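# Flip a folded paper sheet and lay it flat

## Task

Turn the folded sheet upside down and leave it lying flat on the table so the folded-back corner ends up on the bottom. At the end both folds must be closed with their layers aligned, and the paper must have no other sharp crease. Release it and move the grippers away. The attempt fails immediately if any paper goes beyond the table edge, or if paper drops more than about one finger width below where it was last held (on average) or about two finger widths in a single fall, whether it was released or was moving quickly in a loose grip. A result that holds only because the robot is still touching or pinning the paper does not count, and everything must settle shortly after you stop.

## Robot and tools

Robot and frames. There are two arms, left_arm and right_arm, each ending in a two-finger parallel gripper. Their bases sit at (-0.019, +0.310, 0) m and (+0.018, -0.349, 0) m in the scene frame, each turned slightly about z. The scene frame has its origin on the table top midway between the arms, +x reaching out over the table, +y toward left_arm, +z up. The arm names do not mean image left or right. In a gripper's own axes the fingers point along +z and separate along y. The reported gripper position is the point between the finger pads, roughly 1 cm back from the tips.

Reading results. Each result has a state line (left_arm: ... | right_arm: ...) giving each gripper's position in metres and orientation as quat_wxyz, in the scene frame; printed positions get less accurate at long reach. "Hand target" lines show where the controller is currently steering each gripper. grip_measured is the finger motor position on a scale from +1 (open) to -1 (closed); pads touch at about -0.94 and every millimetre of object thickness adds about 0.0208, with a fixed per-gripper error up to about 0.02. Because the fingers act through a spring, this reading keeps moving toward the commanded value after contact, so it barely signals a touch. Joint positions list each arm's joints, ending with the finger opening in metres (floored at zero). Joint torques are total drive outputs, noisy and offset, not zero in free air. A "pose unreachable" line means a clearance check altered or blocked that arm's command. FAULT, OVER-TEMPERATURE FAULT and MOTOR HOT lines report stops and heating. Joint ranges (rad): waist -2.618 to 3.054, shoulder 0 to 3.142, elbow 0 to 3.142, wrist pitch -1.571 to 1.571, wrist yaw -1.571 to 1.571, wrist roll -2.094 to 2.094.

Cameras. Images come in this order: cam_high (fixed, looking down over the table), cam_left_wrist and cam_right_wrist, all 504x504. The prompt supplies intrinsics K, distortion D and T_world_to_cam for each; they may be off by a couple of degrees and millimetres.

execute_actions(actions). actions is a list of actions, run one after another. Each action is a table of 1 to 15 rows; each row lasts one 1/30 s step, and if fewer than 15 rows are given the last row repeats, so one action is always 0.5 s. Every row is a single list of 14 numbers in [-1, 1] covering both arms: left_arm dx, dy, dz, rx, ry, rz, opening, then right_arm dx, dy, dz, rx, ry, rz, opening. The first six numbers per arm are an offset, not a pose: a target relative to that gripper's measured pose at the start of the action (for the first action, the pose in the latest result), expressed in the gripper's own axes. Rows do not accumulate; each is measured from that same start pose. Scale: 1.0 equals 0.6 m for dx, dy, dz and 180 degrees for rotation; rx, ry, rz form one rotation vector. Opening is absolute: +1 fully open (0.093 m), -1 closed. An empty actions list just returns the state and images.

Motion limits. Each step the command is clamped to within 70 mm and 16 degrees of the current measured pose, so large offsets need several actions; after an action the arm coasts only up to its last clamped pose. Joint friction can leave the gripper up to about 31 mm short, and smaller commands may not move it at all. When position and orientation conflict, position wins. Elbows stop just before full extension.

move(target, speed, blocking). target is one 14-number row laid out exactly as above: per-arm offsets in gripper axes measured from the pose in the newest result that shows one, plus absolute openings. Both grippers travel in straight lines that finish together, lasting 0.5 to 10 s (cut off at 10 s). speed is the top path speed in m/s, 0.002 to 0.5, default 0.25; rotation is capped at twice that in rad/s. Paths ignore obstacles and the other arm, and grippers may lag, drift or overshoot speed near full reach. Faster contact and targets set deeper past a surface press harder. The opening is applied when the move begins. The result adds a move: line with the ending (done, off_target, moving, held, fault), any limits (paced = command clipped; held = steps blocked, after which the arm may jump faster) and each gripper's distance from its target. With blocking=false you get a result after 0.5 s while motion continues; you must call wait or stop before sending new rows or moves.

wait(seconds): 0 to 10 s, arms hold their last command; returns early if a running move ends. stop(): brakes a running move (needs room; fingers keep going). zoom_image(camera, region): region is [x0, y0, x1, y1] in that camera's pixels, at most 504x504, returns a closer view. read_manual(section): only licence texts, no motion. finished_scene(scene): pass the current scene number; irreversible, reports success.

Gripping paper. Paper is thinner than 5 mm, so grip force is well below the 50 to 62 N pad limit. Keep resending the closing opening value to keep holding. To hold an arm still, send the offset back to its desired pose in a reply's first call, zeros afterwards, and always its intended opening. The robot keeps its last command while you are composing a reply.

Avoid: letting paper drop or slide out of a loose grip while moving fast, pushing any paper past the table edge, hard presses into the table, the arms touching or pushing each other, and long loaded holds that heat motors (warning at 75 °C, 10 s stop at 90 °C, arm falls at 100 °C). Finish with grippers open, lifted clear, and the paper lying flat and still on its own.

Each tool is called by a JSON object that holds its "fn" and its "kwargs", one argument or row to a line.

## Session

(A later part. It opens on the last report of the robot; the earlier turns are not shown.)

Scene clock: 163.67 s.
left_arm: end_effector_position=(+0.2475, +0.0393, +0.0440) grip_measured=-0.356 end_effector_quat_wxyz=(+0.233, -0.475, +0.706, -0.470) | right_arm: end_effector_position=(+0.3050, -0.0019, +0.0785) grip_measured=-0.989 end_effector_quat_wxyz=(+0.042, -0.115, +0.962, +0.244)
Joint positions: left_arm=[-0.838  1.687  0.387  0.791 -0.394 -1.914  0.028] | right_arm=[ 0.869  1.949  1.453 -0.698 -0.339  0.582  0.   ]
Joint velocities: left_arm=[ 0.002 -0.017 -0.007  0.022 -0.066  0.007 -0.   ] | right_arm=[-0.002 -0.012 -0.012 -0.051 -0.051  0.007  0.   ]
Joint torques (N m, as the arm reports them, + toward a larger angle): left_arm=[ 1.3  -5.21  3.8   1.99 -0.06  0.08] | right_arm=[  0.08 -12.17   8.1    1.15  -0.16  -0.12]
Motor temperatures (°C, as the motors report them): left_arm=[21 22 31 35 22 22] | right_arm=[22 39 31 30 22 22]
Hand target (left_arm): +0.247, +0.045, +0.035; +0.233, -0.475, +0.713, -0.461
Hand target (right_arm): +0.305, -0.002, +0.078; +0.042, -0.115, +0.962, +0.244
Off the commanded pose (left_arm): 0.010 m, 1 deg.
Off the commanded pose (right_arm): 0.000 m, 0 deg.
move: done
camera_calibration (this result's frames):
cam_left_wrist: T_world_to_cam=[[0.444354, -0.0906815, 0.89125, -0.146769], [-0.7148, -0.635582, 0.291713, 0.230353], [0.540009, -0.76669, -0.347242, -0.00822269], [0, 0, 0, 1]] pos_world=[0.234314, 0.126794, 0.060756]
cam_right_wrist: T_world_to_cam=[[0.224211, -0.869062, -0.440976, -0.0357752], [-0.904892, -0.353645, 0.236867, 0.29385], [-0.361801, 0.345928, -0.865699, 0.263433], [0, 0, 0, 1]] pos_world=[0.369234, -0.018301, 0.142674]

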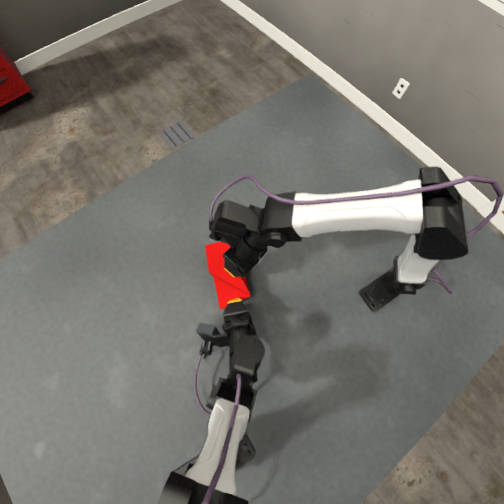

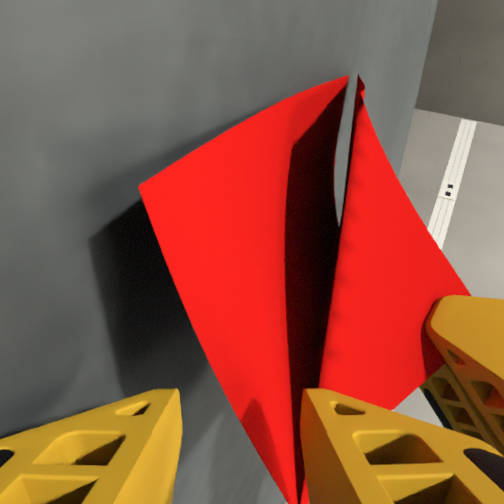

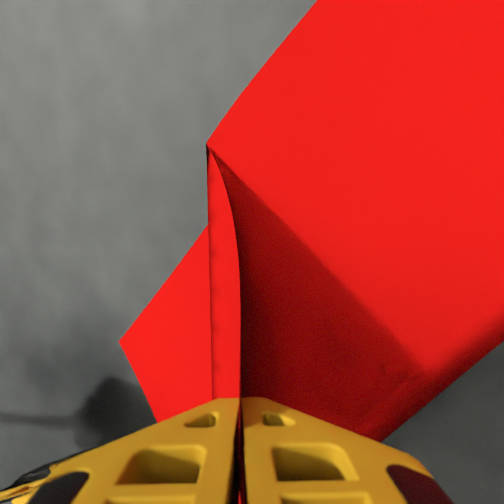

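{"fn": "move", "kwargs": {
  "target": [-0.0145,-0.0067,0.039,0,0,0,-0.358, 0,0,0,0,0,0,-1],
  "speed": 0.04
}}

Scene clock: 169.13 s.
left_arm: end_effector_position=(+0.2653, +0.0402, +0.0344) grip_measured=-0.356 end_effector_quat_wxyz=(+0.233, -0.478, +0.708, -0.464) | right_arm: end_effector_position=(+0.3050, -0.0019, +0.0785) grip_measured=-0.989 end_effector_quat_wxyz=(+0.042, -0.115, +0.962, +0.244)
Joint positions: left_arm=[-0.78   1.762  0.425  0.825 -0.348 -1.889  0.028] | right_arm=[ 0.869  1.949  1.453 -0.698 -0.339  0.582  0.   ]
Joint velocities: left_arm=[-0.007  0.002 -0.002  0.007  0.051  0.022  0.   ] | right_arm=[-0.012 -0.012 -0.002 -0.037  0.037 -0.066  0.   ]
Joint torques (N m, as the arm reports them, + toward a larger angle): left_arm=[ 1.31 -5.7   6.44  1.95 -0.03  0.07] | right_arm=[  0.06 -12.19   8.09   1.15  -0.16  -0.12]
Motor temperatures (°C, as the motors report them): left_arm=[21 22 31 35 22 22] | right_arm=[22 40 31 30 22 22]
Hand target (left_arm): +0.271, +0.036, +0.036; +0.233, -0.475, +0.706, -0.470
Hand target (right_arm): +0.305, -0.002, +0.078; +0.042, -0.115, +0.962, +0.244
Off the commanded pose (left_arm): 0.007 m, 1 deg.
Off the commanded pose (right_arm): 0.000 m, 0 deg.
move: done
camera_calibration (this result's frames):
cam_left_wrist: T_world_to_cam=[[0.452994, -0.0961494, 0.886313, -0.147897], [-0.70847, -0.642309, 0.292419, 0.244975], [0.541171, -0.760391, -0.359081, -0.0206396], [0, 0, 0, 1]] pos_world=[0.251723, 0.127435, 0.0520361]
cam_right_wrist: T_world_to_cam=[[0.224211, -0.869062, -0.440976, -0.0357752], [-0.904892, -0.353645, 0.236867, 0.29385], [-0.361801, 0.345928, -0.865699, 0.263433], [0, 0, 0, 1]] pos_world=[0.369234, -0.018301, 0.142674]

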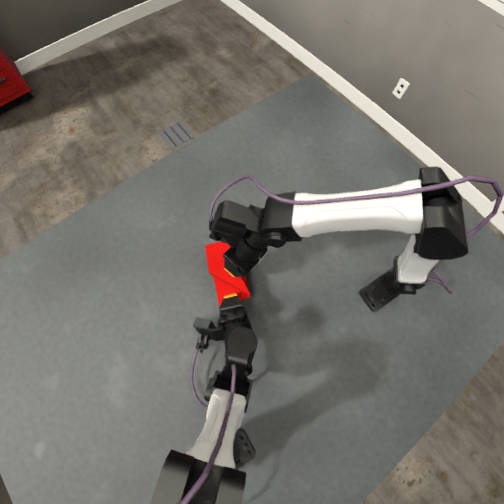

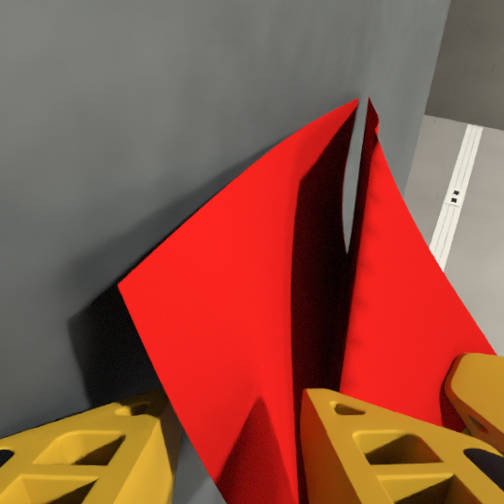

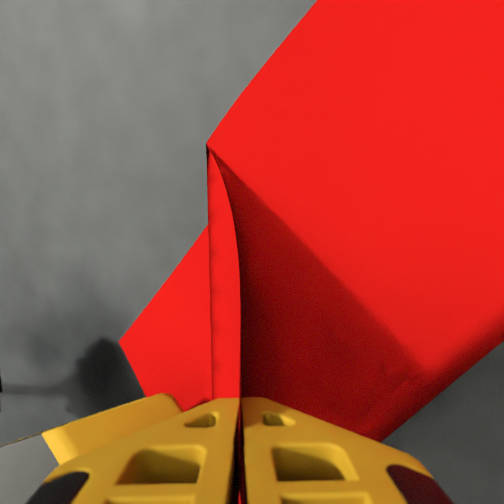

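{"fn": "move", "kwargs": {
  "target": [0.004,-0.017,0.022,0,0,0,-0.45, 0,0,0,0,0,0,-1],
  "speed": 0.04
}}

Scene clock: 172.30 s.
left_arm: end_effector_position=(+0.2758, +0.0310, +0.0463) grip_measured=-0.448 end_effector_quat_wxyz=(+0.234, -0.478, +0.699, -0.477) | right_arm: end_effector_position=(+0.3050, -0.0019, +0.0785) grip_measured=-0.989 end_effector_quat_wxyz=(+0.042, -0.115, +0.962, +0.244)
Joint positions: left_arm=[-0.771  1.762  0.472  0.809 -0.342 -1.887  0.024] | right_arm=[ 0.869  1.949  1.453 -0.698 -0.339  0.582  0.   ]
Joint velocities: left_arm=[ 0.007 -0.002  0.017 -0.051  0.051  0.022  0.001] | right_arm=[-0.002 -0.012  0.002 -0.066  0.022  0.007  0.   ]
Joint torques (N m, as the arm reports them, + toward a larger angle): left_arm=[ 1.33 -5.39  6.61  1.81 -0.06  0.05] | right_arm=[  0.08 -12.18   8.1    1.15  -0.16  -0.12]
Motor temperatures (°C, as the motors report them): left_arm=[21 23 31 35 22 22] | right_arm=[22 41 31 30 22 22]
Hand target (left_arm): +0.279, +0.031, +0.037; +0.233, -0.479, +0.708, -0.464
Hand target (right_arm): +0.305, -0.002, +0.078; +0.042, -0.115, +0.962, +0.244
Off the commanded pose (left_arm): 0.009 m, 2 deg.
Off the commanded pose (right_arm): 0.000 m, 0 deg.
move: done
camera_calibration (this result's frames):
cam_left_wrist: T_world_to_cam=[[0.4375, -0.0721947, 0.896315, -0.161039], [-0.711816, -0.63688, 0.296146, 0.243584], [0.549465, -0.767575, -0.330025, -0.0324691], [0, 0, 0, 1]] pos_world=[0.261682, 0.118585, 0.06149]
cam_right_wrist: T_world_to_cam=[[0.224211, -0.869062, -0.440976, -0.0357752], [-0.904892, -0.353645, 0.236867, 0.29385], [-0.361801, 0.345928, -0.865699, 0.263433], [0, 0, 0, 1]] pos_world=[0.369234, -0.018301, 0.142674]

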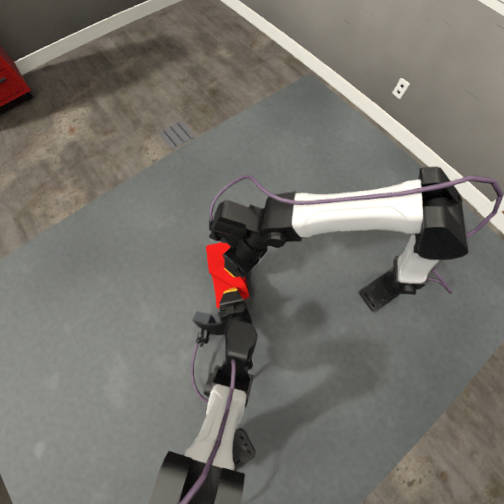

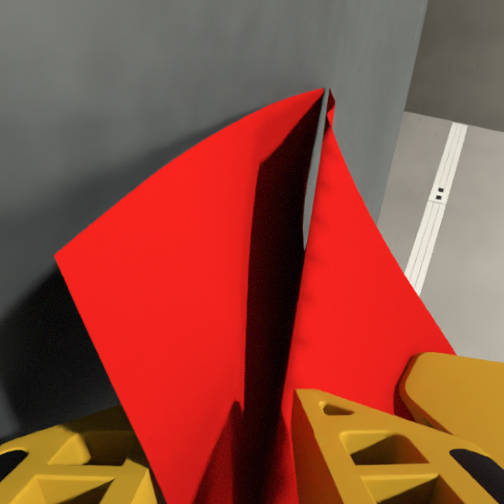

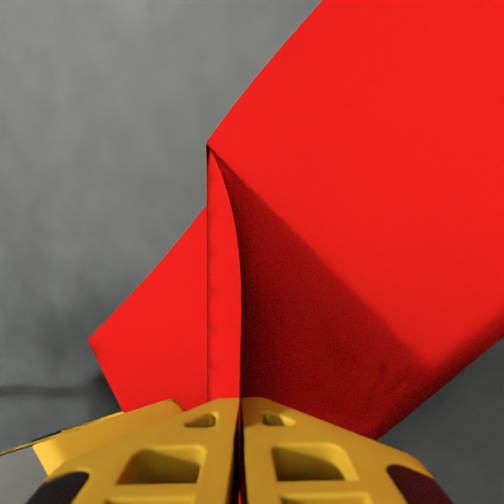

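{"fn": "execute_actions", "kwargs": {
  "actions": [
    [[0,0,0,0,0,0,-0.48,0,0,0,0,0,0,-1],[0,0,0,0,0,0,-0.51,0,0,0,0,0,0,-1],[0,0,0,0,0,0,-0.54,0,0,0,0,0,0,-1],[0,0,0,0,0,0,-0.57,0,0,0,0,0,0,-1],[0,0,0,0,0,0,-0.6,0,0,0,0,0,0,-1],[0,0,0,0,0,0,-0.63,0,0,0,0,0,0,-1],[0,0,0,0,0,0,-0.66,0,0,0,0,0,0,-1],[0,0,0,0,0,0,-0.69,0,0,0,0,0,0,-1],[0,0,0,0,0,0,-0.72,0,0,0,0,0,0,-1],[0,0,0,0,0,0,-0.75,0,0,0,0,0,0,-1],[0,0,0,0,0,0,-0.78,0,0,0,0,0,0,-1],[0,0,0,0,0,0,-0.8,0,0,0,0,0,0,-1]]
  ]
}}

Scene clock: 178.57 s.
left_arm: end_effector_position=(+0.2755, +0.0312, +0.0456) grip_measured=-0.798 end_effector_quat_wxyz=(+0.234, -0.478, +0.700, -0.475) | right_arm: end_effector_position=(+0.3050, -0.0019, +0.0785) grip_measured=-0.989 end_effector_quat_wxyz=(+0.042, -0.115, +0.962, +0.244)
Joint positions: left_arm=[-0.771  1.762  0.472  0.806 -0.341 -1.887  0.007] | right_arm=[ 0.869  1.949  1.453 -0.698 -0.339  0.582  0.   ]
Joint velocities: left_arm=[ 0.002 -0.002  0.007  0.022  0.037 -0.022 -0.001] | right_arm=[-0.022  0.002 -0.002  0.007 -0.022  0.051  0.   ]
Joint torques (N m, as the arm reports them, + toward a larger angle): left_arm=[ 0.19 -7.52  5.3   1.91 -0.14 -0.02] | right_arm=[  0.05 -12.18   8.09   1.15  -0.16  -0.11]
Motor temperatures (°C, as the motors report them): left_arm=[21 23 31 35 22 22] | right_arm=[22 41 31 30 22 22]
Hand target (left_arm): +0.276, +0.031, +0.046; +0.234, -0.478, +0.699, -0.477
Hand target (right_arm): +0.305, -0.002, +0.078; +0.042, -0.115, +0.962, +0.244
Off the commanded pose (left_arm): 0.001 m, 0 deg.
Off the commanded pose (right_arm): 0.000 m, 0 deg.
camera_calibration (this result's frames):
cam_left_wrist: T_world_to_cam=[[0.43952, -0.0746454, 0.895126, -0.160688], [-0.711355, -0.637401, 0.296133, 0.243647], [0.548449, -0.766908, -0.33325, -0.0319713], [0, 0, 0, 1]] pos_world=[0.26148, 0.118787, 0.0610296]
cam_right_wrist: T_world_to_cam=[[0.224211, -0.869062, -0.440976, -0.0357752], [-0.904892, -0.353645, 0.236867, 0.29385], [-0.361801, 0.345928, -0.865699, 0.263433], [0, 0, 0, 1]] pos_world=[0.369234, -0.018301, 0.142674]

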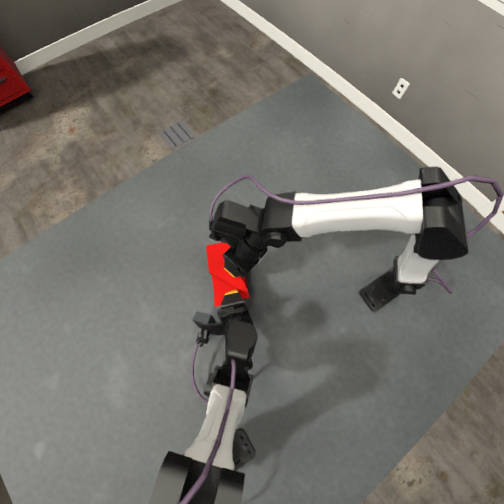

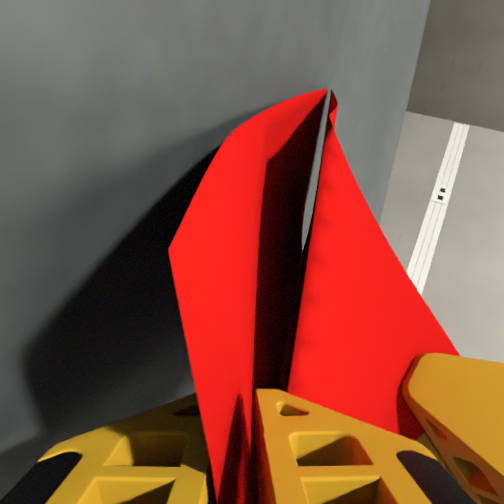

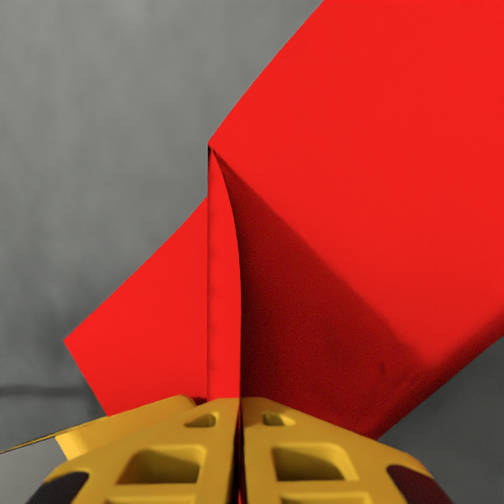

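{"fn": "execute_actions", "kwargs": {
  "actions": [
    [[0,0,0,0,0,0,-0.82,0,0,0,0,0,0,-1],[0,0,0,0,0,0,-0.84,0,0,0,0,0,0,-1],[0,0,0,0,0,0,-0.86,0,0,0,0,0,0,-1],[0,0,0,0,0,0,-0.88,0,0,0,0,0,0,-1],[0,0,0,0,0,0,-0.9,0,0,0,0,0,0,-1],[0,0,0,0,0,0,-0.92,0,0,0,0,0,0,-1],[0,0,0,0,0,0,-0.94,0,0,0,0,0,0,-1],[0,0,0,0,0,0,-0.96,0,0,0,0,0,0,-1],[0,0,0,0,0,0,-0.98,0,0,0,0,0,0,-1],[0,0,0,0,0,0,-1,0,0,0,0,0,0,-1]]
  ]
}}

Scene clock: 184.70 s.
left_arm: end_effector_position=(+0.2755, +0.0312, +0.0456) grip_measured=-0.982 end_effector_quat_wxyz=(+0.234, -0.478, +0.700, -0.475) | right_arm: end_effector_position=(+0.3050, -0.0019, +0.0785) grip_measured=-0.989 end_effector_quat_wxyz=(+0.042, -0.115, +0.962, +0.244)
Joint positions: left_arm=[-0.771  1.762  0.472  0.806 -0.341 -1.887  0.   ] | right_arm=[ 0.869  1.949  1.453 -0.698 -0.339  0.582  0.   ]
Joint velocities: left_arm=[-0.002 -0.007  0.002 -0.022  0.022  0.007  0.   ] | right_arm=[ 0.007 -0.007 -0.017  0.007 -0.037 -0.022  0.   ]
Joint torques (N m, as the arm reports them, + toward a larger angle): left_arm=[ 0.13 -7.52  5.27  1.88 -0.12  0.  ] | right_arm=[  0.06 -12.18   8.09   1.15  -0.16  -0.12]
Motor temperatures (°C, as the motors report them): left_arm=[21 24 31 35 22 22] | right_arm=[22 42 31 30 22 22]
Hand target (left_arm): +0.276, +0.031, +0.046; +0.234, -0.478, +0.700, -0.475
Hand target (right_arm): +0.305, -0.002, +0.078; +0.042, -0.115, +0.962, +0.244
Off the commanded pose (left_arm): 0.000 m, 0 deg.
Off the commanded pose (right_arm): 0.000 m, 0 deg.
camera_calibration (this result's frames):
cam_left_wrist: T_world_to_cam=[[0.43952, -0.0746454, 0.895126, -0.160688], [-0.711355, -0.637401, 0.296133, 0.243647], [0.548449, -0.766908, -0.33325, -0.0319713], [0, 0, 0, 1]] pos_world=[0.26148, 0.118787, 0.0610296]
cam_right_wrist: T_world_to_cam=[[0.224211, -0.869062, -0.440976, -0.0357752], [-0.904892, -0.353645, 0.236867, 0.29385], [-0.361801, 0.345928, -0.865699, 0.263433], [0, 0, 0, 1]] pos_world=[0.369234, -0.018301, 0.142674]

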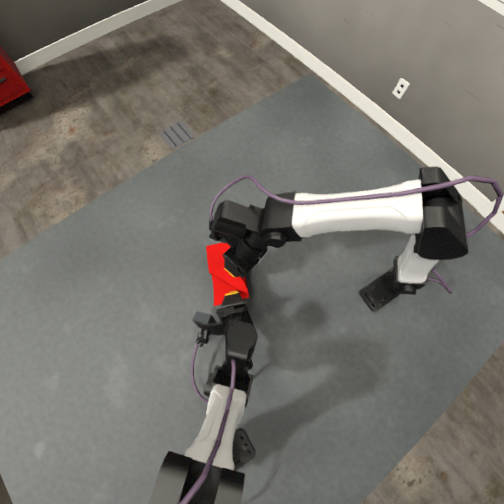

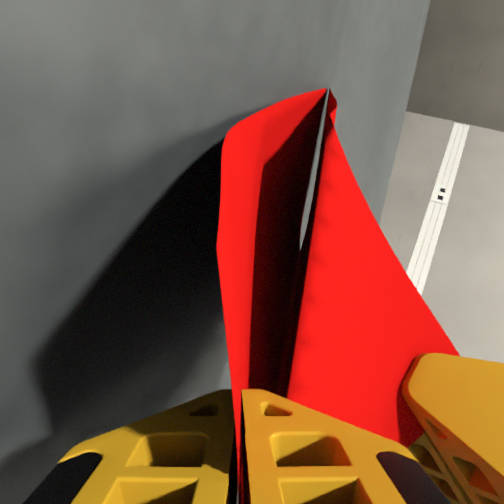

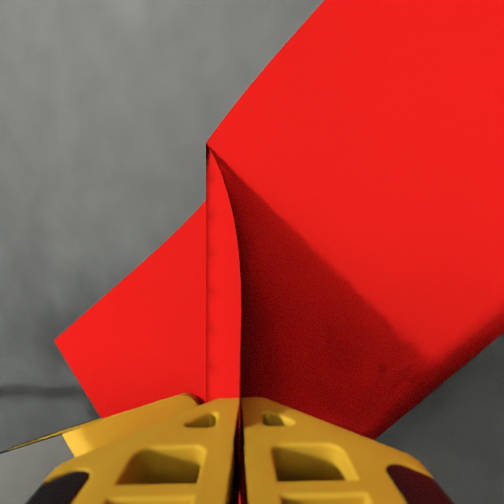

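{"fn": "execute_actions", "kwargs": {
  "actions": [
    [[0,0,0,0,0,0,-1,0,0,0,0,0,0,-0.97],[0,0,0,0,0,0,-1,0,0,0,0,0,0,-0.95],[0,0,0,0,0,0,-1,0,0,0,0,0,0,-0.94],[0,0,0,0,0,0,-1,0,0,0,0,0,0,-0.93],[0,0,0,0,0,0,-1,0,0,0,0,0,0,-0.92],[0,0,0,0,0,0,-1,0,0,0,0,0,0,-0.91],[0,0,0,0,0,0,-1,0,0,0,0,0,0,-0.9],[0,0,0,0,0,0,-1,0,0,0,0,0,0,-0.88],[0,0,0,0,0,0,-1,0,0,0,0,0,0,-0.85],[0,0,0,0,0,0,-1,0,0,0,0,0,0,-0.82],[0,0,0,0,0,0,-1,0,0,0,0,0,0,-0.79],[0,0,0,0,0,0,-1,0,0,0,0,0,0,-0.76]]
  ]
}}

Scene clock: 190.37 s.
left_arm: end_effector_position=(+0.2755, +0.0312, +0.0456) grip_measured=-0.982 end_effector_quat_wxyz=(+0.234, -0.478, +0.700, -0.475) | right_arm: end_effector_position=(+0.3050, -0.0019, +0.0785) grip_measured=-0.762 end_effector_quat_wxyz=(+0.042, -0.115, +0.962, +0.244)
Joint positions: left_arm=[-0.771  1.762  0.472  0.806 -0.341 -1.887  0.   ] | right_arm=[ 0.869  1.949  1.453 -0.698 -0.339  0.582  0.009]
Joint velocities: left_arm=[ 0.002 -0.022  0.002 -0.007  0.022  0.066  0.   ] | right_arm=[-0.007 -0.002 -0.027 -0.095 -0.007 -0.037  0.   ]
Joint torques (N m, as the arm reports them, + toward a larger angle): left_arm=[ 0.21 -7.56  5.24  1.88 -0.14 -0.01] | right_arm=[  0.05 -12.19   8.09   1.15  -0.16  -0.12]
Motor temperatures (°C, as the motors report them): left_arm=[21 24 31 36 22 22] | right_arm=[22 43 31 30 22 22]
Hand target (left_arm): +0.276, +0.031, +0.046; +0.234, -0.478, +0.700, -0.475
Hand target (right_arm): +0.305, -0.002, +0.078; +0.042, -0.115, +0.962, +0.244
Off the commanded pose (left_arm): 0.000 m, 0 deg.
Off the commanded pose (right_arm): 0.000 m, 0 deg.
camera_calibration (this result's frames):
cam_left_wrist: T_world_to_cam=[[0.43952, -0.0746454, 0.895126, -0.160688], [-0.711355, -0.637401, 0.296133, 0.243647], [0.548449, -0.766908, -0.33325, -0.0319713], [0, 0, 0, 1]] pos_world=[0.26148, 0.118787, 0.0610296]
cam_right_wrist: T_world_to_cam=[[0.224211, -0.869062, -0.440976, -0.0357752], [-0.904892, -0.353645, 0.236867, 0.29385], [-0.361801, 0.345928, -0.865699, 0.263433], [0, 0, 0, 1]] pos_world=[0.369234, -0.018301, 0.142674]

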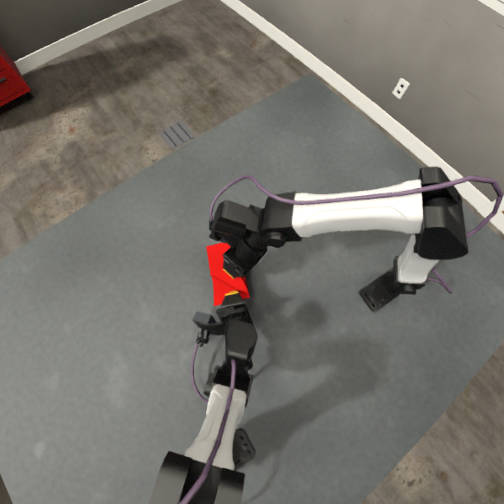

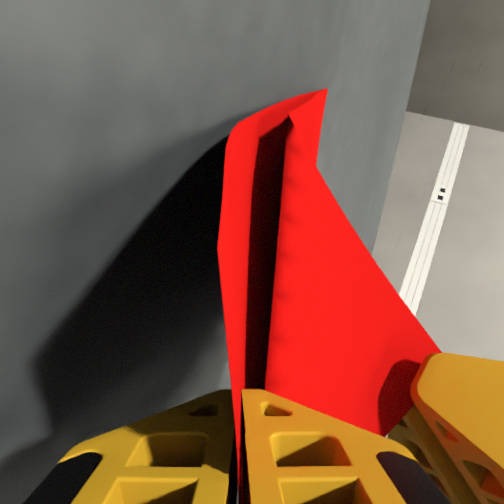

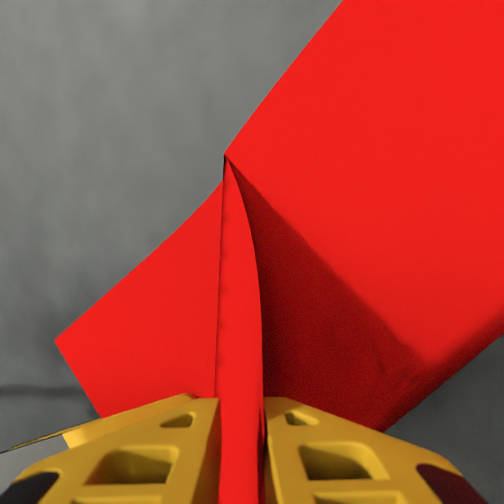

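{"fn": "move", "kwargs": {
  "target": [0,0,0,0,0,0,-1, 0.005,-0.062,-0.062,0,0,0,-0.7],
  "speed": 0.06
}}

Scene clock: 198.27 s.
left_arm: end_effector_position=(+0.2755, +0.0312, +0.0456) grip_measured=-0.982 end_effector_quat_wxyz=(+0.234, -0.478, +0.700, -0.475) | right_arm: end_effector_position=(+0.3159, -0.0453, +0.0951) grip_measured=-0.702 end_effector_quat_wxyz=(+0.050, -0.112, +0.961, +0.247)
Joint positions: left_arm=[-0.771  1.762  0.472  0.806 -0.341 -1.887  0.   ] | right_arm=[ 0.765  1.855  1.393 -0.75  -0.37   0.488  0.012]
Joint velocities: left_arm=[-0.007  0.007 -0.007  0.022  0.037 -0.022  0.   ] | right_arm=[-0.002 -0.012 -0.017 -0.007  0.022  0.007 -0.   ]
Joint torques (N m, as the arm reports them, + toward a larger angle): left_arm=[ 0.18 -7.6   5.26  1.88 -0.14 -0.02] | right_arm=[ -0.36 -12.58   5.98   1.03  -0.29  -0.2 ]
Motor temperatures (°C, as the motors report them): left_arm=[21 25 30 36 22 22] | right_arm=[22 44 31 30 22 22]
Hand target (left_arm): +0.276, +0.031, +0.046; +0.234, -0.478, +0.700, -0.475
Hand target (right_arm): +0.309, -0.052, +0.094; +0.042, -0.114, +0.962, +0.246
Off the commanded pose (left_arm): 0.000 m, 0 deg.
Off the commanded pose (right_arm): 0.009 m, 1 deg.
move: done
camera_calibration (this result's frames):
cam_left_wrist: T_world_to_cam=[[0.43952, -0.0746454, 0.895126, -0.160688], [-0.711355, -0.637401, 0.296133, 0.243647], [0.548449, -0.766908, -0.33325, -0.0319713], [0, 0, 0, 1]] pos_world=[0.26148, 0.118787, 0.0610296]
cam_right_wrist: T_world_to_cam=[[0.221321, -0.867999, -0.444516, -0.0673212], [-0.911548, -0.346116, 0.222002, 0.288283], [-0.346552, 0.356064, -0.867825, 0.292592], [0, 0, 0, 1]] pos_world=[0.379082, -0.0628368, 0.159994]

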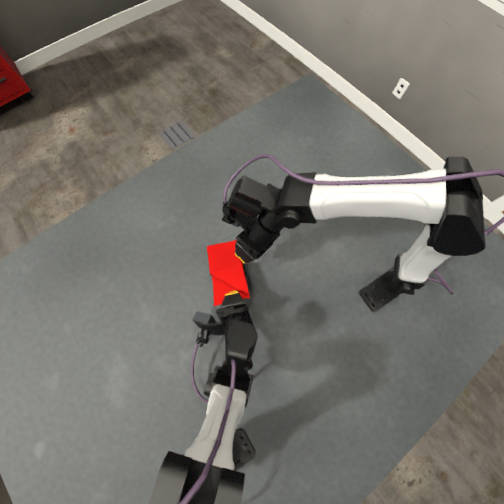

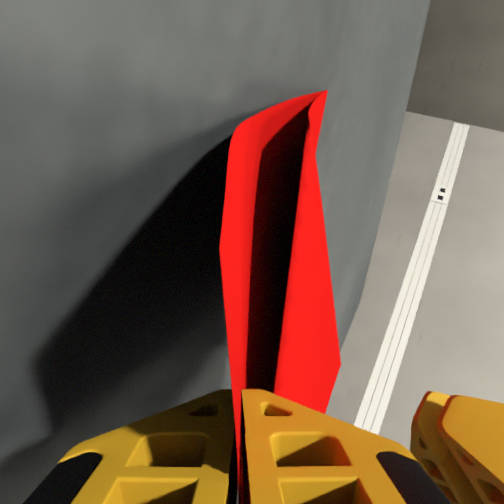

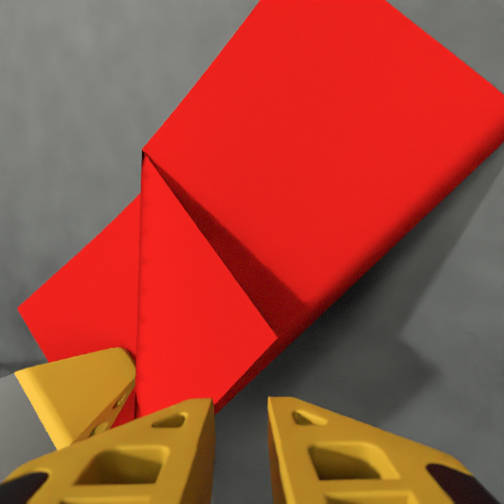

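{"fn": "move", "kwargs": {
  "target": [0.009,-0.062,-0.031,0,0,-0.055,-1, 0.118,-0.064,-0.064,-0.2234,-0.0767,0.2847,-0.6],
  "speed": 0.2
}}

Scene clock: 213.07 s.
left_arm: end_effector_position=(+0.2729, +0.0345, +0.0758) grip_measured=-0.982 end_effector_quat_wxyz=(+0.194, -0.537, +0.664, -0.483) | right_arm: end_effector_position=(+0.2573, -0.1058, +0.0993) grip_measured=-0.602 end_effector_quat_wxyz=(+0.010, +0.321, +0.767, +0.556)
Joint positions: left_arm=[-0.771  1.595  0.512  0.575 -0.341 -2.053  0.   ] | right_arm=[ 0.631  1.312  0.327  0.509 -0.584  1.671  0.016]
Joint velocities: left_arm=[ 0.007 -0.002  0.007  0.037  0.037 -0.037  0.   ] | right_arm=[-0.007 -0.022 -0.017  0.007 -0.081 -0.066 -0.001]
Joint torques (N m, as the arm reports them, + toward a larger angle): left_arm=[ 0.33 -8.48  7.74  1.73 -0.12 -0.07] | right_arm=[ 0.18 -5.8   5.37  2.11 -0.04 -0.09]
Motor temperatures (°C, as the motors report them): left_arm=[21 26 30 36 22 22] | right_arm=[22 45 30 31 22 22]
Hand target (left_arm): +0.276, +0.031, +0.087; +0.192, -0.537, +0.656, -0.494
Hand target (right_arm): +0.254, -0.108, +0.098; +0.014, +0.324, +0.764, +0.558
Off the commanded pose (left_arm): 0.012 m, 2 deg.
Off the commanded pose (right_arm): 0.005 m, 1 deg.
move: off_target (left_arm)
camera_calibration (this result's frames):
cam_left_wrist: T_world_to_cam=[[0.516852, 0.0575582, 0.854138, -0.208868], [-0.631869, -0.647515, 0.425988, 0.203751], [0.577586, -0.759876, -0.2983, -0.0287978], [0, 0, 0, 1]] pos_world=[0.253331, 0.122071, 0.0830168]
cam_right_wrist: T_world_to_cam=[[-0.503165, -0.18921, -0.843223, 0.192853], [-0.864057, 0.127303, 0.487032, 0.224571], [0.0151932, 0.97365, -0.227543, 0.206129], [0, 0, 0, 1]] pos_world=[0.287947, -0.192797, 0.100148]

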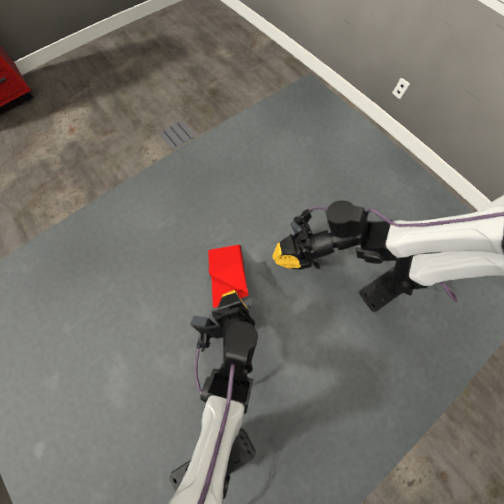

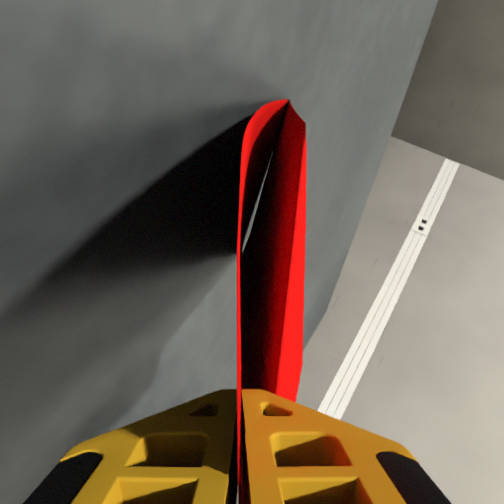

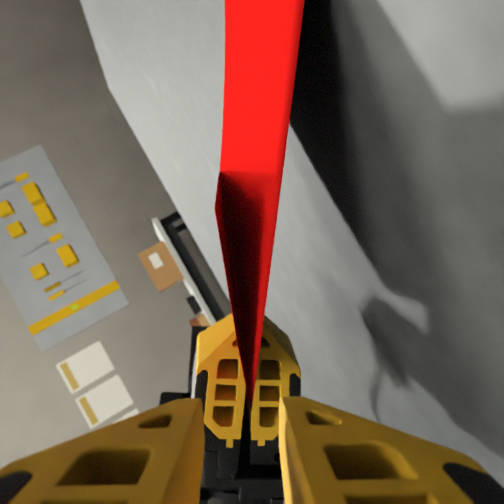

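{"fn": "move", "kwargs": {
  "target": [0,0,0,0,0,0,-1, 0.002,0,0.12,0,0,0,-0.02],
  "speed": 0.1
}}

Scene clock: 231.60 s.
left_arm: end_effector_position=(+0.2729, +0.0345, +0.0757) grip_measured=-0.982 end_effector_quat_wxyz=(+0.194, -0.537, +0.665, -0.483) | right_arm: end_effector_position=(+0.2772, -0.0527, +0.0657) grip_measured=-0.022 end_effector_quat_wxyz=(+0.006, +0.324, +0.774, +0.544)
Joint positions: left_arm=[-0.771  1.595  0.512  0.575 -0.341 -2.053  0.   ] | right_arm=[ 0.777  1.661  0.449  0.74  -0.454  1.737  0.044]
Joint velocities: left_arm=[-0.012 -0.007 -0.017 -0.037 -0.007 -0.007  0.   ] | right_arm=[-0.002 -0.007 -0.002  0.037 -0.037  0.007 -0.001]
Joint torques (N m, as the arm reports them, + toward a larger angle): left_arm=[ 0.14 -6.89  6.28  1.86 -0.14 -0.03] | right_arm=[ 0.71 -5.92  8.67  2.16  0.01 -0.07]
Motor temperatures (°C, as the motors report them): left_arm=[21 27 32 36 22 22] | right_arm=[22 40 29 35 22 22]
Hand target (left_arm): +0.273, +0.035, +0.076; +0.194, -0.536, +0.665, -0.483
Hand target (right_arm): +0.284, -0.045, +0.073; +0.011, +0.320, +0.768, +0.554
Off the commanded pose (left_arm): 0.000 m, 0 deg.
Off the commanded pose (right_arm): 0.012 m, 2 deg.
move: off_target (right_arm)
camera_calibration (this result's frames):
cam_left_wrist: T_world_to_cam=[[0.517055, 0.0573038, 0.854032, -0.208829], [-0.631768, -0.647642, 0.425946, 0.203768], [0.577515, -0.759787, -0.298664, -0.0287358], [0, 0, 0, 1]] pos_world=[0.253306, 0.122103, 0.08297]
cam_right_wrist: T_world_to_cam=[[-0.517875, -0.210109, -0.829253, 0.186618], [-0.855428, 0.135054, 0.500003, 0.248471], [0.00693885, 0.968305, -0.249674, 0.149999], [0, 0, 0, 1]] pos_world=[0.308153, -0.139592, 0.0679679]

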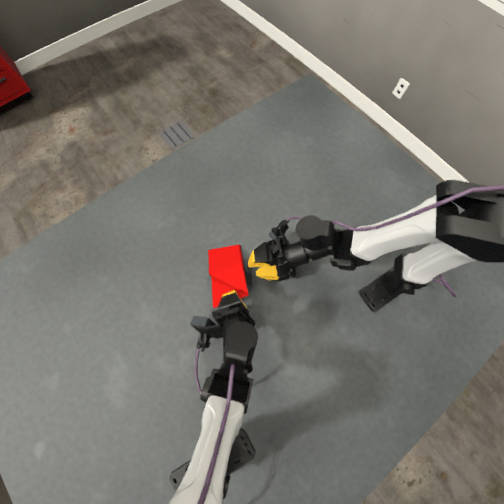

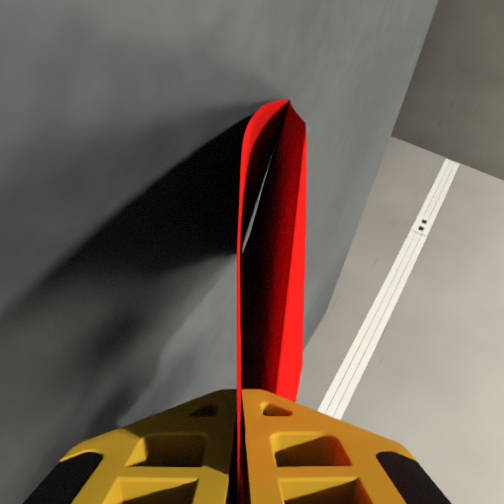

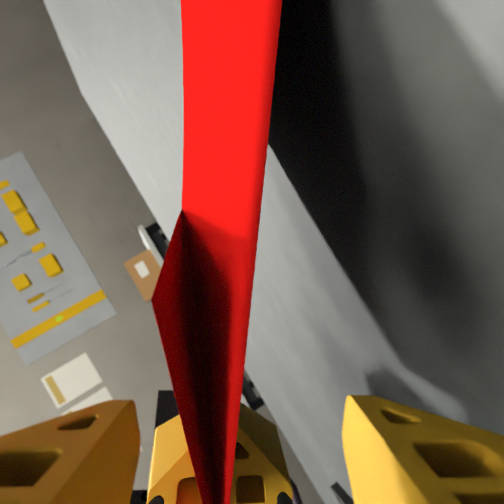

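{"fn": "move", "kwargs": {
  "target": [0,0,0,0,0,0,-1, 0,0.04,0.02,0,0,0,-0.02],
  "speed": 0.05
}}

Scene clock: 235.47 s.
left_arm: end_effector_position=(+0.2729, +0.0345, +0.0757) grip_measured=-0.982 end_effector_quat_wxyz=(+0.194, -0.537, +0.665, -0.483) | right_arm: end_effector_position=(+0.2899, -0.0429, +0.0774) grip_measured=-0.022 end_effector_quat_wxyz=(+0.005, +0.325, +0.774, +0.543)
Joint positions: left_arm=[-0.771  1.595  0.512  0.575 -0.341 -2.053  0.   ] | right_arm=[ 0.777  1.661  0.53   0.657 -0.453  1.737  0.044]
Joint velocities: left_arm=[ 0.002 -0.002 -0.007  0.007 -0.037 -0.022  0.   ] | right_arm=[-0.022 -0.007  0.002 -0.095 -0.007 -0.037 -0.   ]
Joint torques (N m, as the arm reports them, + toward a larger angle): left_arm=[ 0.2  -6.88  6.29  1.87 -0.13 -0.01] | right_arm=[ 0.39 -7.4   8.92  1.88 -0.06 -0.12]
Motor temperatures (°C, as the motors report them): left_arm=[21 27 32 36 22 22] | right_arm=[22 40 29 35 22 22]
Hand target (left_arm): +0.273, +0.035, +0.076; +0.194, -0.537, +0.665, -0.483
Hand target (right_arm): +0.293, -0.038, +0.081; +0.006, +0.324, +0.774, +0.544
Off the commanded pose (left_arm): 0.000 m, 0 deg.
Off the commanded pose (right_arm): 0.007 m, 0 deg.
move: done
camera_calibration (this result's frames):
cam_left_wrist: T_world_to_cam=[[0.517055, 0.0573038, 0.854032, -0.208829], [-0.631768, -0.647642, 0.425946, 0.203768], [0.577515, -0.759787, -0.298664, -0.0287358], [0, 0, 0, 1]] pos_world=[0.253306, 0.122103, 0.08297]
cam_right_wrist: T_world_to_cam=[[-0.519633, -0.210956, -0.827937, 0.205305], [-0.854358, 0.136542, 0.501426, 0.251892], [0.00726932, 0.967912, -0.251183, 0.143311], [0, 0, 0, 1]] pos_world=[0.320847, -0.129796, 0.0796715]

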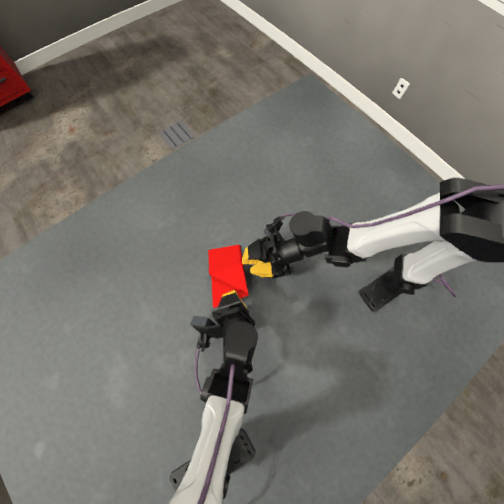

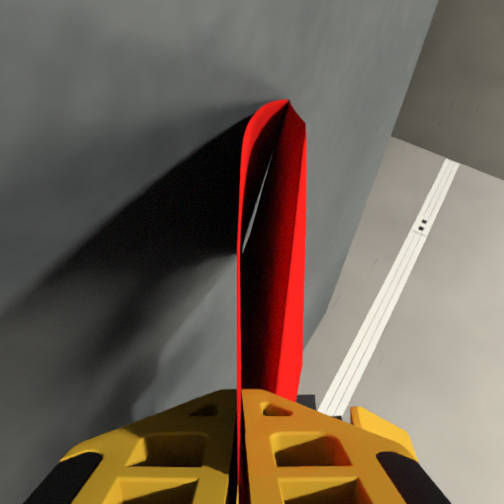

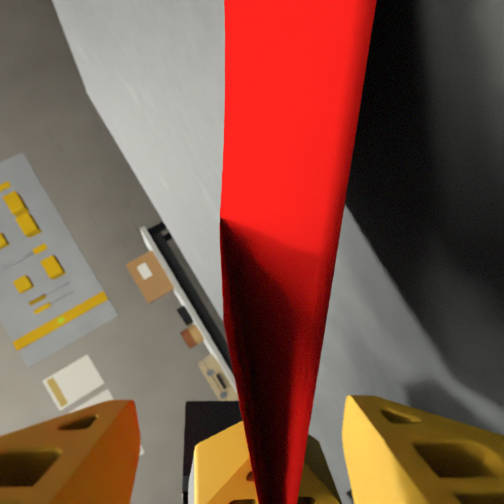

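{"fn": "move", "kwargs": {
  "target": [0,0,0,0,0,0,-1, 0,0,0.075,0,0,0,-0.02],
  "speed": 0.05
}}

Scene clock: 238.63 s.
left_arm: end_effector_position=(+0.2729, +0.0345, +0.0757) grip_measured=-0.982 end_effector_quat_wxyz=(+0.194, -0.537, +0.665, -0.483) | right_arm: end_effector_position=(+0.3003, -0.0141, +0.0524) grip_measured=-0.022 end_effector_quat_wxyz=(-0.000, +0.329, +0.781, +0.531)
Joint positions: left_arm=[-0.771  1.595  0.512  0.575 -0.341 -2.053  0.   ] | right_arm=[ 0.831  1.833  0.627  0.71  -0.407  1.758  0.044]
Joint velocities: left_arm=[-0.002 -0.007 -0.017 -0.022 -0.007 -0.022  0.   ] | right_arm=[ 0.007 -0.002  0.002 -0.007  0.007  0.051 -0.001]
Joint torques (N m, as the arm reports them, + toward a larger angle): left_arm=[ 0.13 -6.88  6.27  1.86 -0.15 -0.01] | right_arm=[ 0.69 -8.    8.65  2.15  0.04 -0.08]
Motor temperatures (°C, as the motors report them): left_arm=[21 27 32 36 22 22] | right_arm=[22 39 30 35 22 22]
Hand target (left_arm): +0.273, +0.035, +0.076; +0.194, -0.537, +0.665, -0.483
Hand target (right_arm): +0.306, -0.006, +0.060; +0.006, +0.325, +0.775, +0.543
Off the commanded pose (left_arm): 0.000 m, 0 deg.
Off the commanded pose (right_arm): 0.012 m, 2 deg.
move: off_target (right_arm)
camera_calibration (this result's frames):
cam_left_wrist: T_world_to_cam=[[0.517055, 0.0573038, 0.854032, -0.208829], [-0.631768, -0.647642, 0.425946, 0.203768], [0.577515, -0.759787, -0.298664, -0.0287358], [0, 0, 0, 1]] pos_world=[0.253306, 0.122103, 0.08297]
cam_right_wrist: T_world_to_cam=[[-0.535275, -0.231942, -0.812209, 0.199681], [-0.844675, 0.144332, 0.515454, 0.265837], [-0.0023272, 0.961962, -0.273173, 0.113057], [0, 0, 0, 1]] pos_world=[0.331693, -0.100811, 0.0560406]

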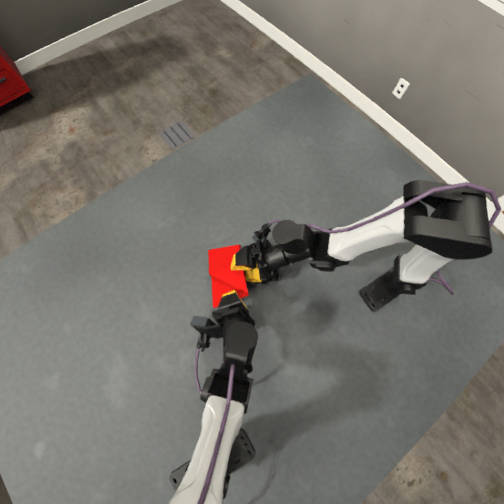

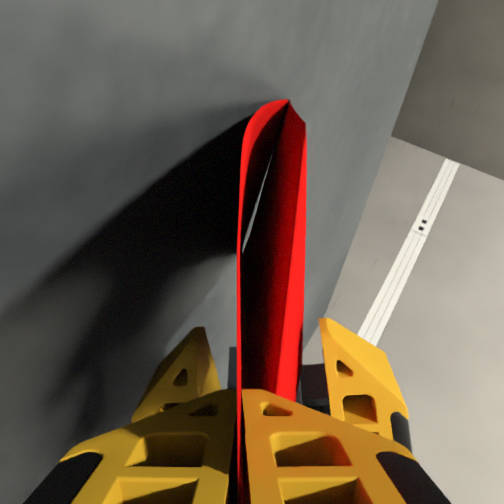

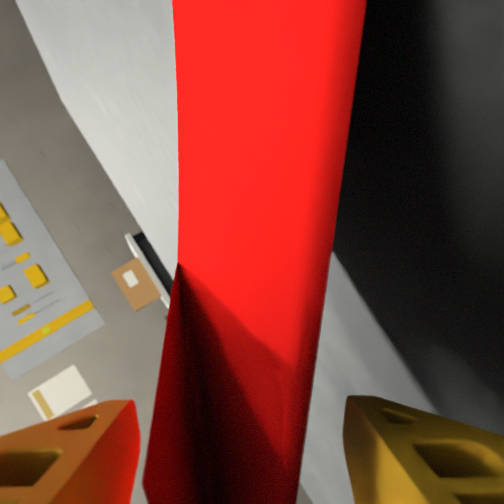

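{"fn": "execute_actions", "kwargs": {
  "actions": [
    [[0,0,0,0,0,0,-1,0,0,0,0,0,0,-0.07],[0,0,0,0,0,0,-1,0,0,0,0,0,0,-0.12],[0,0,0,0,0,0,-1,0,0,0,0,0,0,-0.17],[0,0,0,0,0,0,-1,0,0,0,0,0,0,-0.22],[0,0,0,0,0,0,-1,0,0,0,0,0,0,-0.27],[0,0,0,0,0,0,-1,0,0,0,0,0,0,-0.32],[0,0,0,0,0,0,-1,0,0,0,0,0,0,-0.37],[0,0,0,0,0,0,-1,0,0,0,0,0,0,-0.42],[0,0,0,0,0,0,-1,0,0,0,0,0,0,-0.47],[0,0,0,0,0,0,-1,0,0,0,0,0,0,-0.52],[0,0,0,0,0,0,-1,0,0,0,0,0,0,-0.57],[0,0,0,0,0,0,-1,0,0,0,0,0,0,-0.62],[0,0,0,0,0,0,-1,0,0,0,0,0,0,-0.67],[0,0,0,0,0,0,-1,0,0,0,0,0,0,-0.72],[0,0,0,0,0,0,-1,0,0,0,0,0,0,-0.75]]
  ]
}}

{"fn": "wait", "kwargs": {
  "seconds": 0.3
}}

Scene clock: 245.70 s.
left_arm: end_effector_position=(+0.2729, +0.0345, +0.0757) grip_measured=-0.982 end_effector_quat_wxyz=(+0.194, -0.537, +0.665, -0.483) | right_arm: end_effector_position=(+0.3007, -0.0141, +0.0527) grip_measured=-0.730 end_effector_quat_wxyz=(+0.001, +0.329, +0.781, +0.531)
Joint positions: left_arm=[-0.771  1.595  0.512  0.575 -0.341 -2.053  0.   ] | right_arm=[ 0.831  1.833  0.627  0.712 -0.405  1.759  0.01 ]
Joint velocities: left_arm=[ 0.012 -0.007 -0.012  0.022 -0.007  0.051  0.   ] | right_arm=[ 0.012  0.012 -0.007  0.022 -0.11   0.022 -0.038]
Joint torques (N m, as the arm reports them, + toward a larger angle): left_arm=[ 0.19 -6.91  6.3   1.87 -0.12 -0.02] | right_arm=[ 0.05 -9.24  6.37  1.95 -0.09 -0.14]
Motor temperatures (°C, as the motors report them): left_arm=[21 27 32 36 22 22] | right_arm=[22 39 30 36 22 22]
Hand target (left_arm): +0.273, +0.035, +0.076; +0.194, -0.537, +0.665, -0.483
Hand target (right_arm): +0.300, -0.014, +0.052; -0.000, +0.329, +0.781, +0.531
Off the commanded pose (left_arm): 0.000 m, 0 deg.
Off the commanded pose (right_arm): 0.001 m, 0 deg.
camera_calibration (this result's frames):
cam_left_wrist: T_world_to_cam=[[0.517055, 0.0573038, 0.854032, -0.208829], [-0.631768, -0.647642, 0.425946, 0.203768], [0.577515, -0.759787, -0.298664, -0.0287358], [0, 0, 0, 1]] pos_world=[0.253306, 0.122103, 0.08297]
cam_right_wrist: T_world_to_cam=[[-0.534621, -0.230253, -0.81312, 0.200036], [-0.845092, 0.145246, 0.514513, 0.266169], [-0.000365686, 0.96223, -0.272237, 0.112498], [0, 0, 0, 1]] pos_world=[0.331921, -0.10085, 0.0563319]

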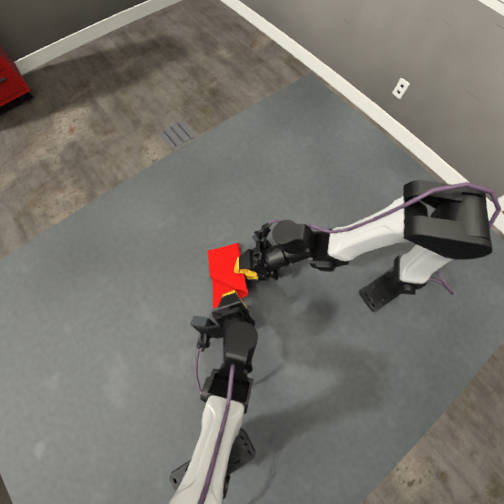

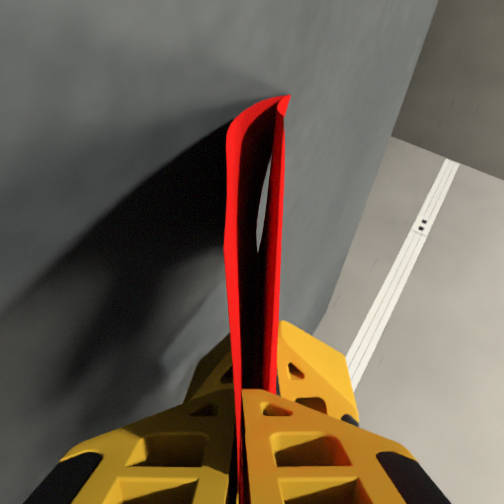

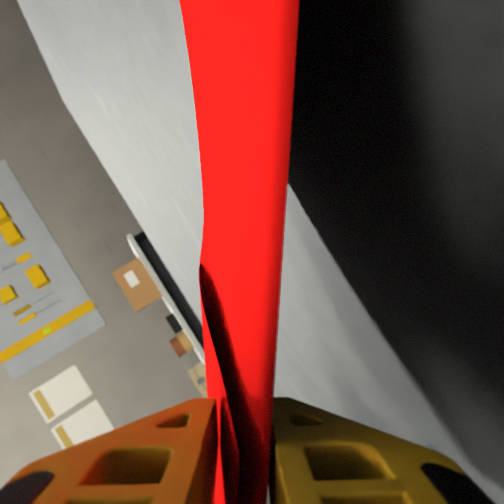

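Scene clock: 246.00 s.
left_arm: end_effector_position=(+0.2729, +0.0345, +0.0757) grip_measured=-0.982 end_effector_quat_wxyz=(+0.194, -0.537, +0.665, -0.483) | right_arm: end_effector_position=(+0.3007, -0.0141, +0.0527) grip_measured=-0.748 end_effector_quat_wxyz=(+0.001, +0.329, +0.781, +0.531)
Joint positions: left_arm=[-0.771  1.595  0.512  0.575 -0.341 -2.053  0.   ] | right_arm=[ 0.831  1.833  0.627  0.712 -0.405  1.759  0.009]
Joint velocities: left_arm=[ 0.002 -0.002  0.007 -0.095 -0.022 -0.022  0.   ] | right_arm=[-0.012 -0.007  0.027  0.007  0.051  0.037  0.   ]
Joint torques (N m, as the arm reports them, + toward a larger angle): left_arm=[ 0.16 -6.91  6.33  1.87 -0.14 -0.02] | right_arm=[ 0.05 -9.25  6.38  1.95 -0.1  -0.14]
Motor temperatures (°C, as the motors report them): left_arm=[21 27 32 36 22 22] | right_arm=[22 39 30 36 22 22]
Hand target (left_arm): +0.273, +0.035, +0.076; +0.194, -0.537, +0.665, -0.483
Hand target (right_arm): +0.300, -0.014, +0.052; -0.000, +0.329, +0.781, +0.531
Off the commanded pose (left_arm): 0.000 m, 0 deg.
Off the commanded pose (right_arm): 0.001 m, 0 deg.
wait: 0.30 s; at rest by 0.20 s
camera_calibration (this result's frames):
cam_left_wrist: T_world_to_cam=[[0.517055, 0.0573038, 0.854032, -0.208829], [-0.631768, -0.647642, 0.425946, 0.203768], [0.577515, -0.759787, -0.298664, -0.0287358], [0, 0, 0, 1]] pos_world=[0.253306, 0.122103, 0.08297]
cam_right_wrist: T_world_to_cam=[[-0.534621, -0.230253, -0.81312, 0.200036], [-0.845092, 0.145246, 0.514513, 0.266169], [-0.000365686, 0.96223, -0.272237, 0.112498], [0, 0, 0, 1]] pos_world=[0.331921, -0.10085, 0.0563319]

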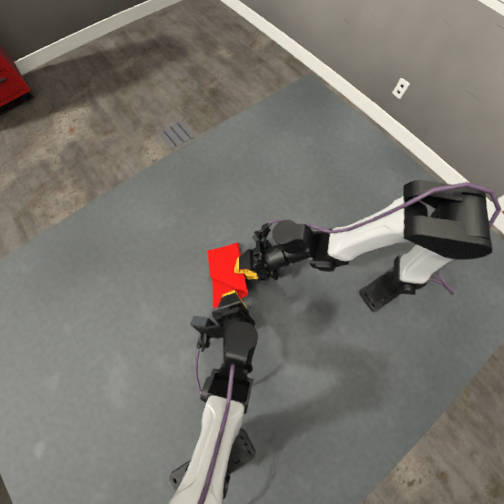

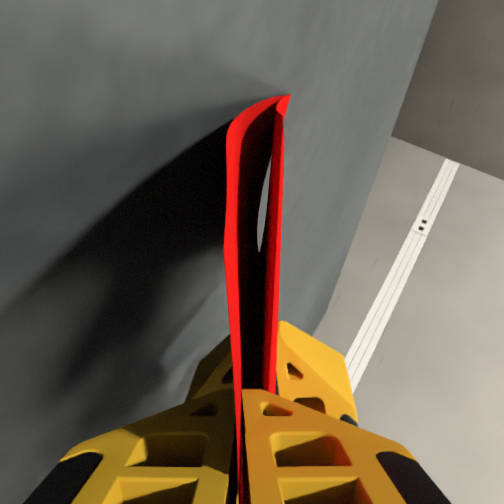

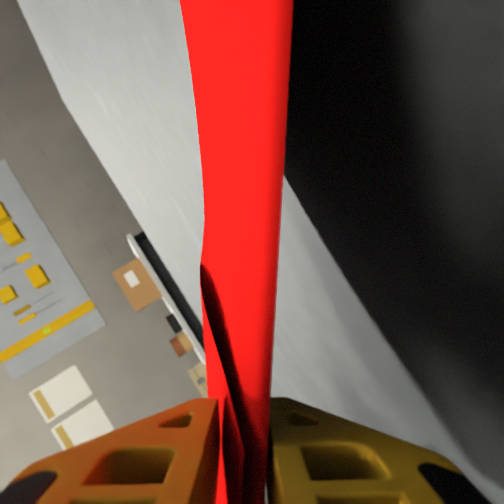

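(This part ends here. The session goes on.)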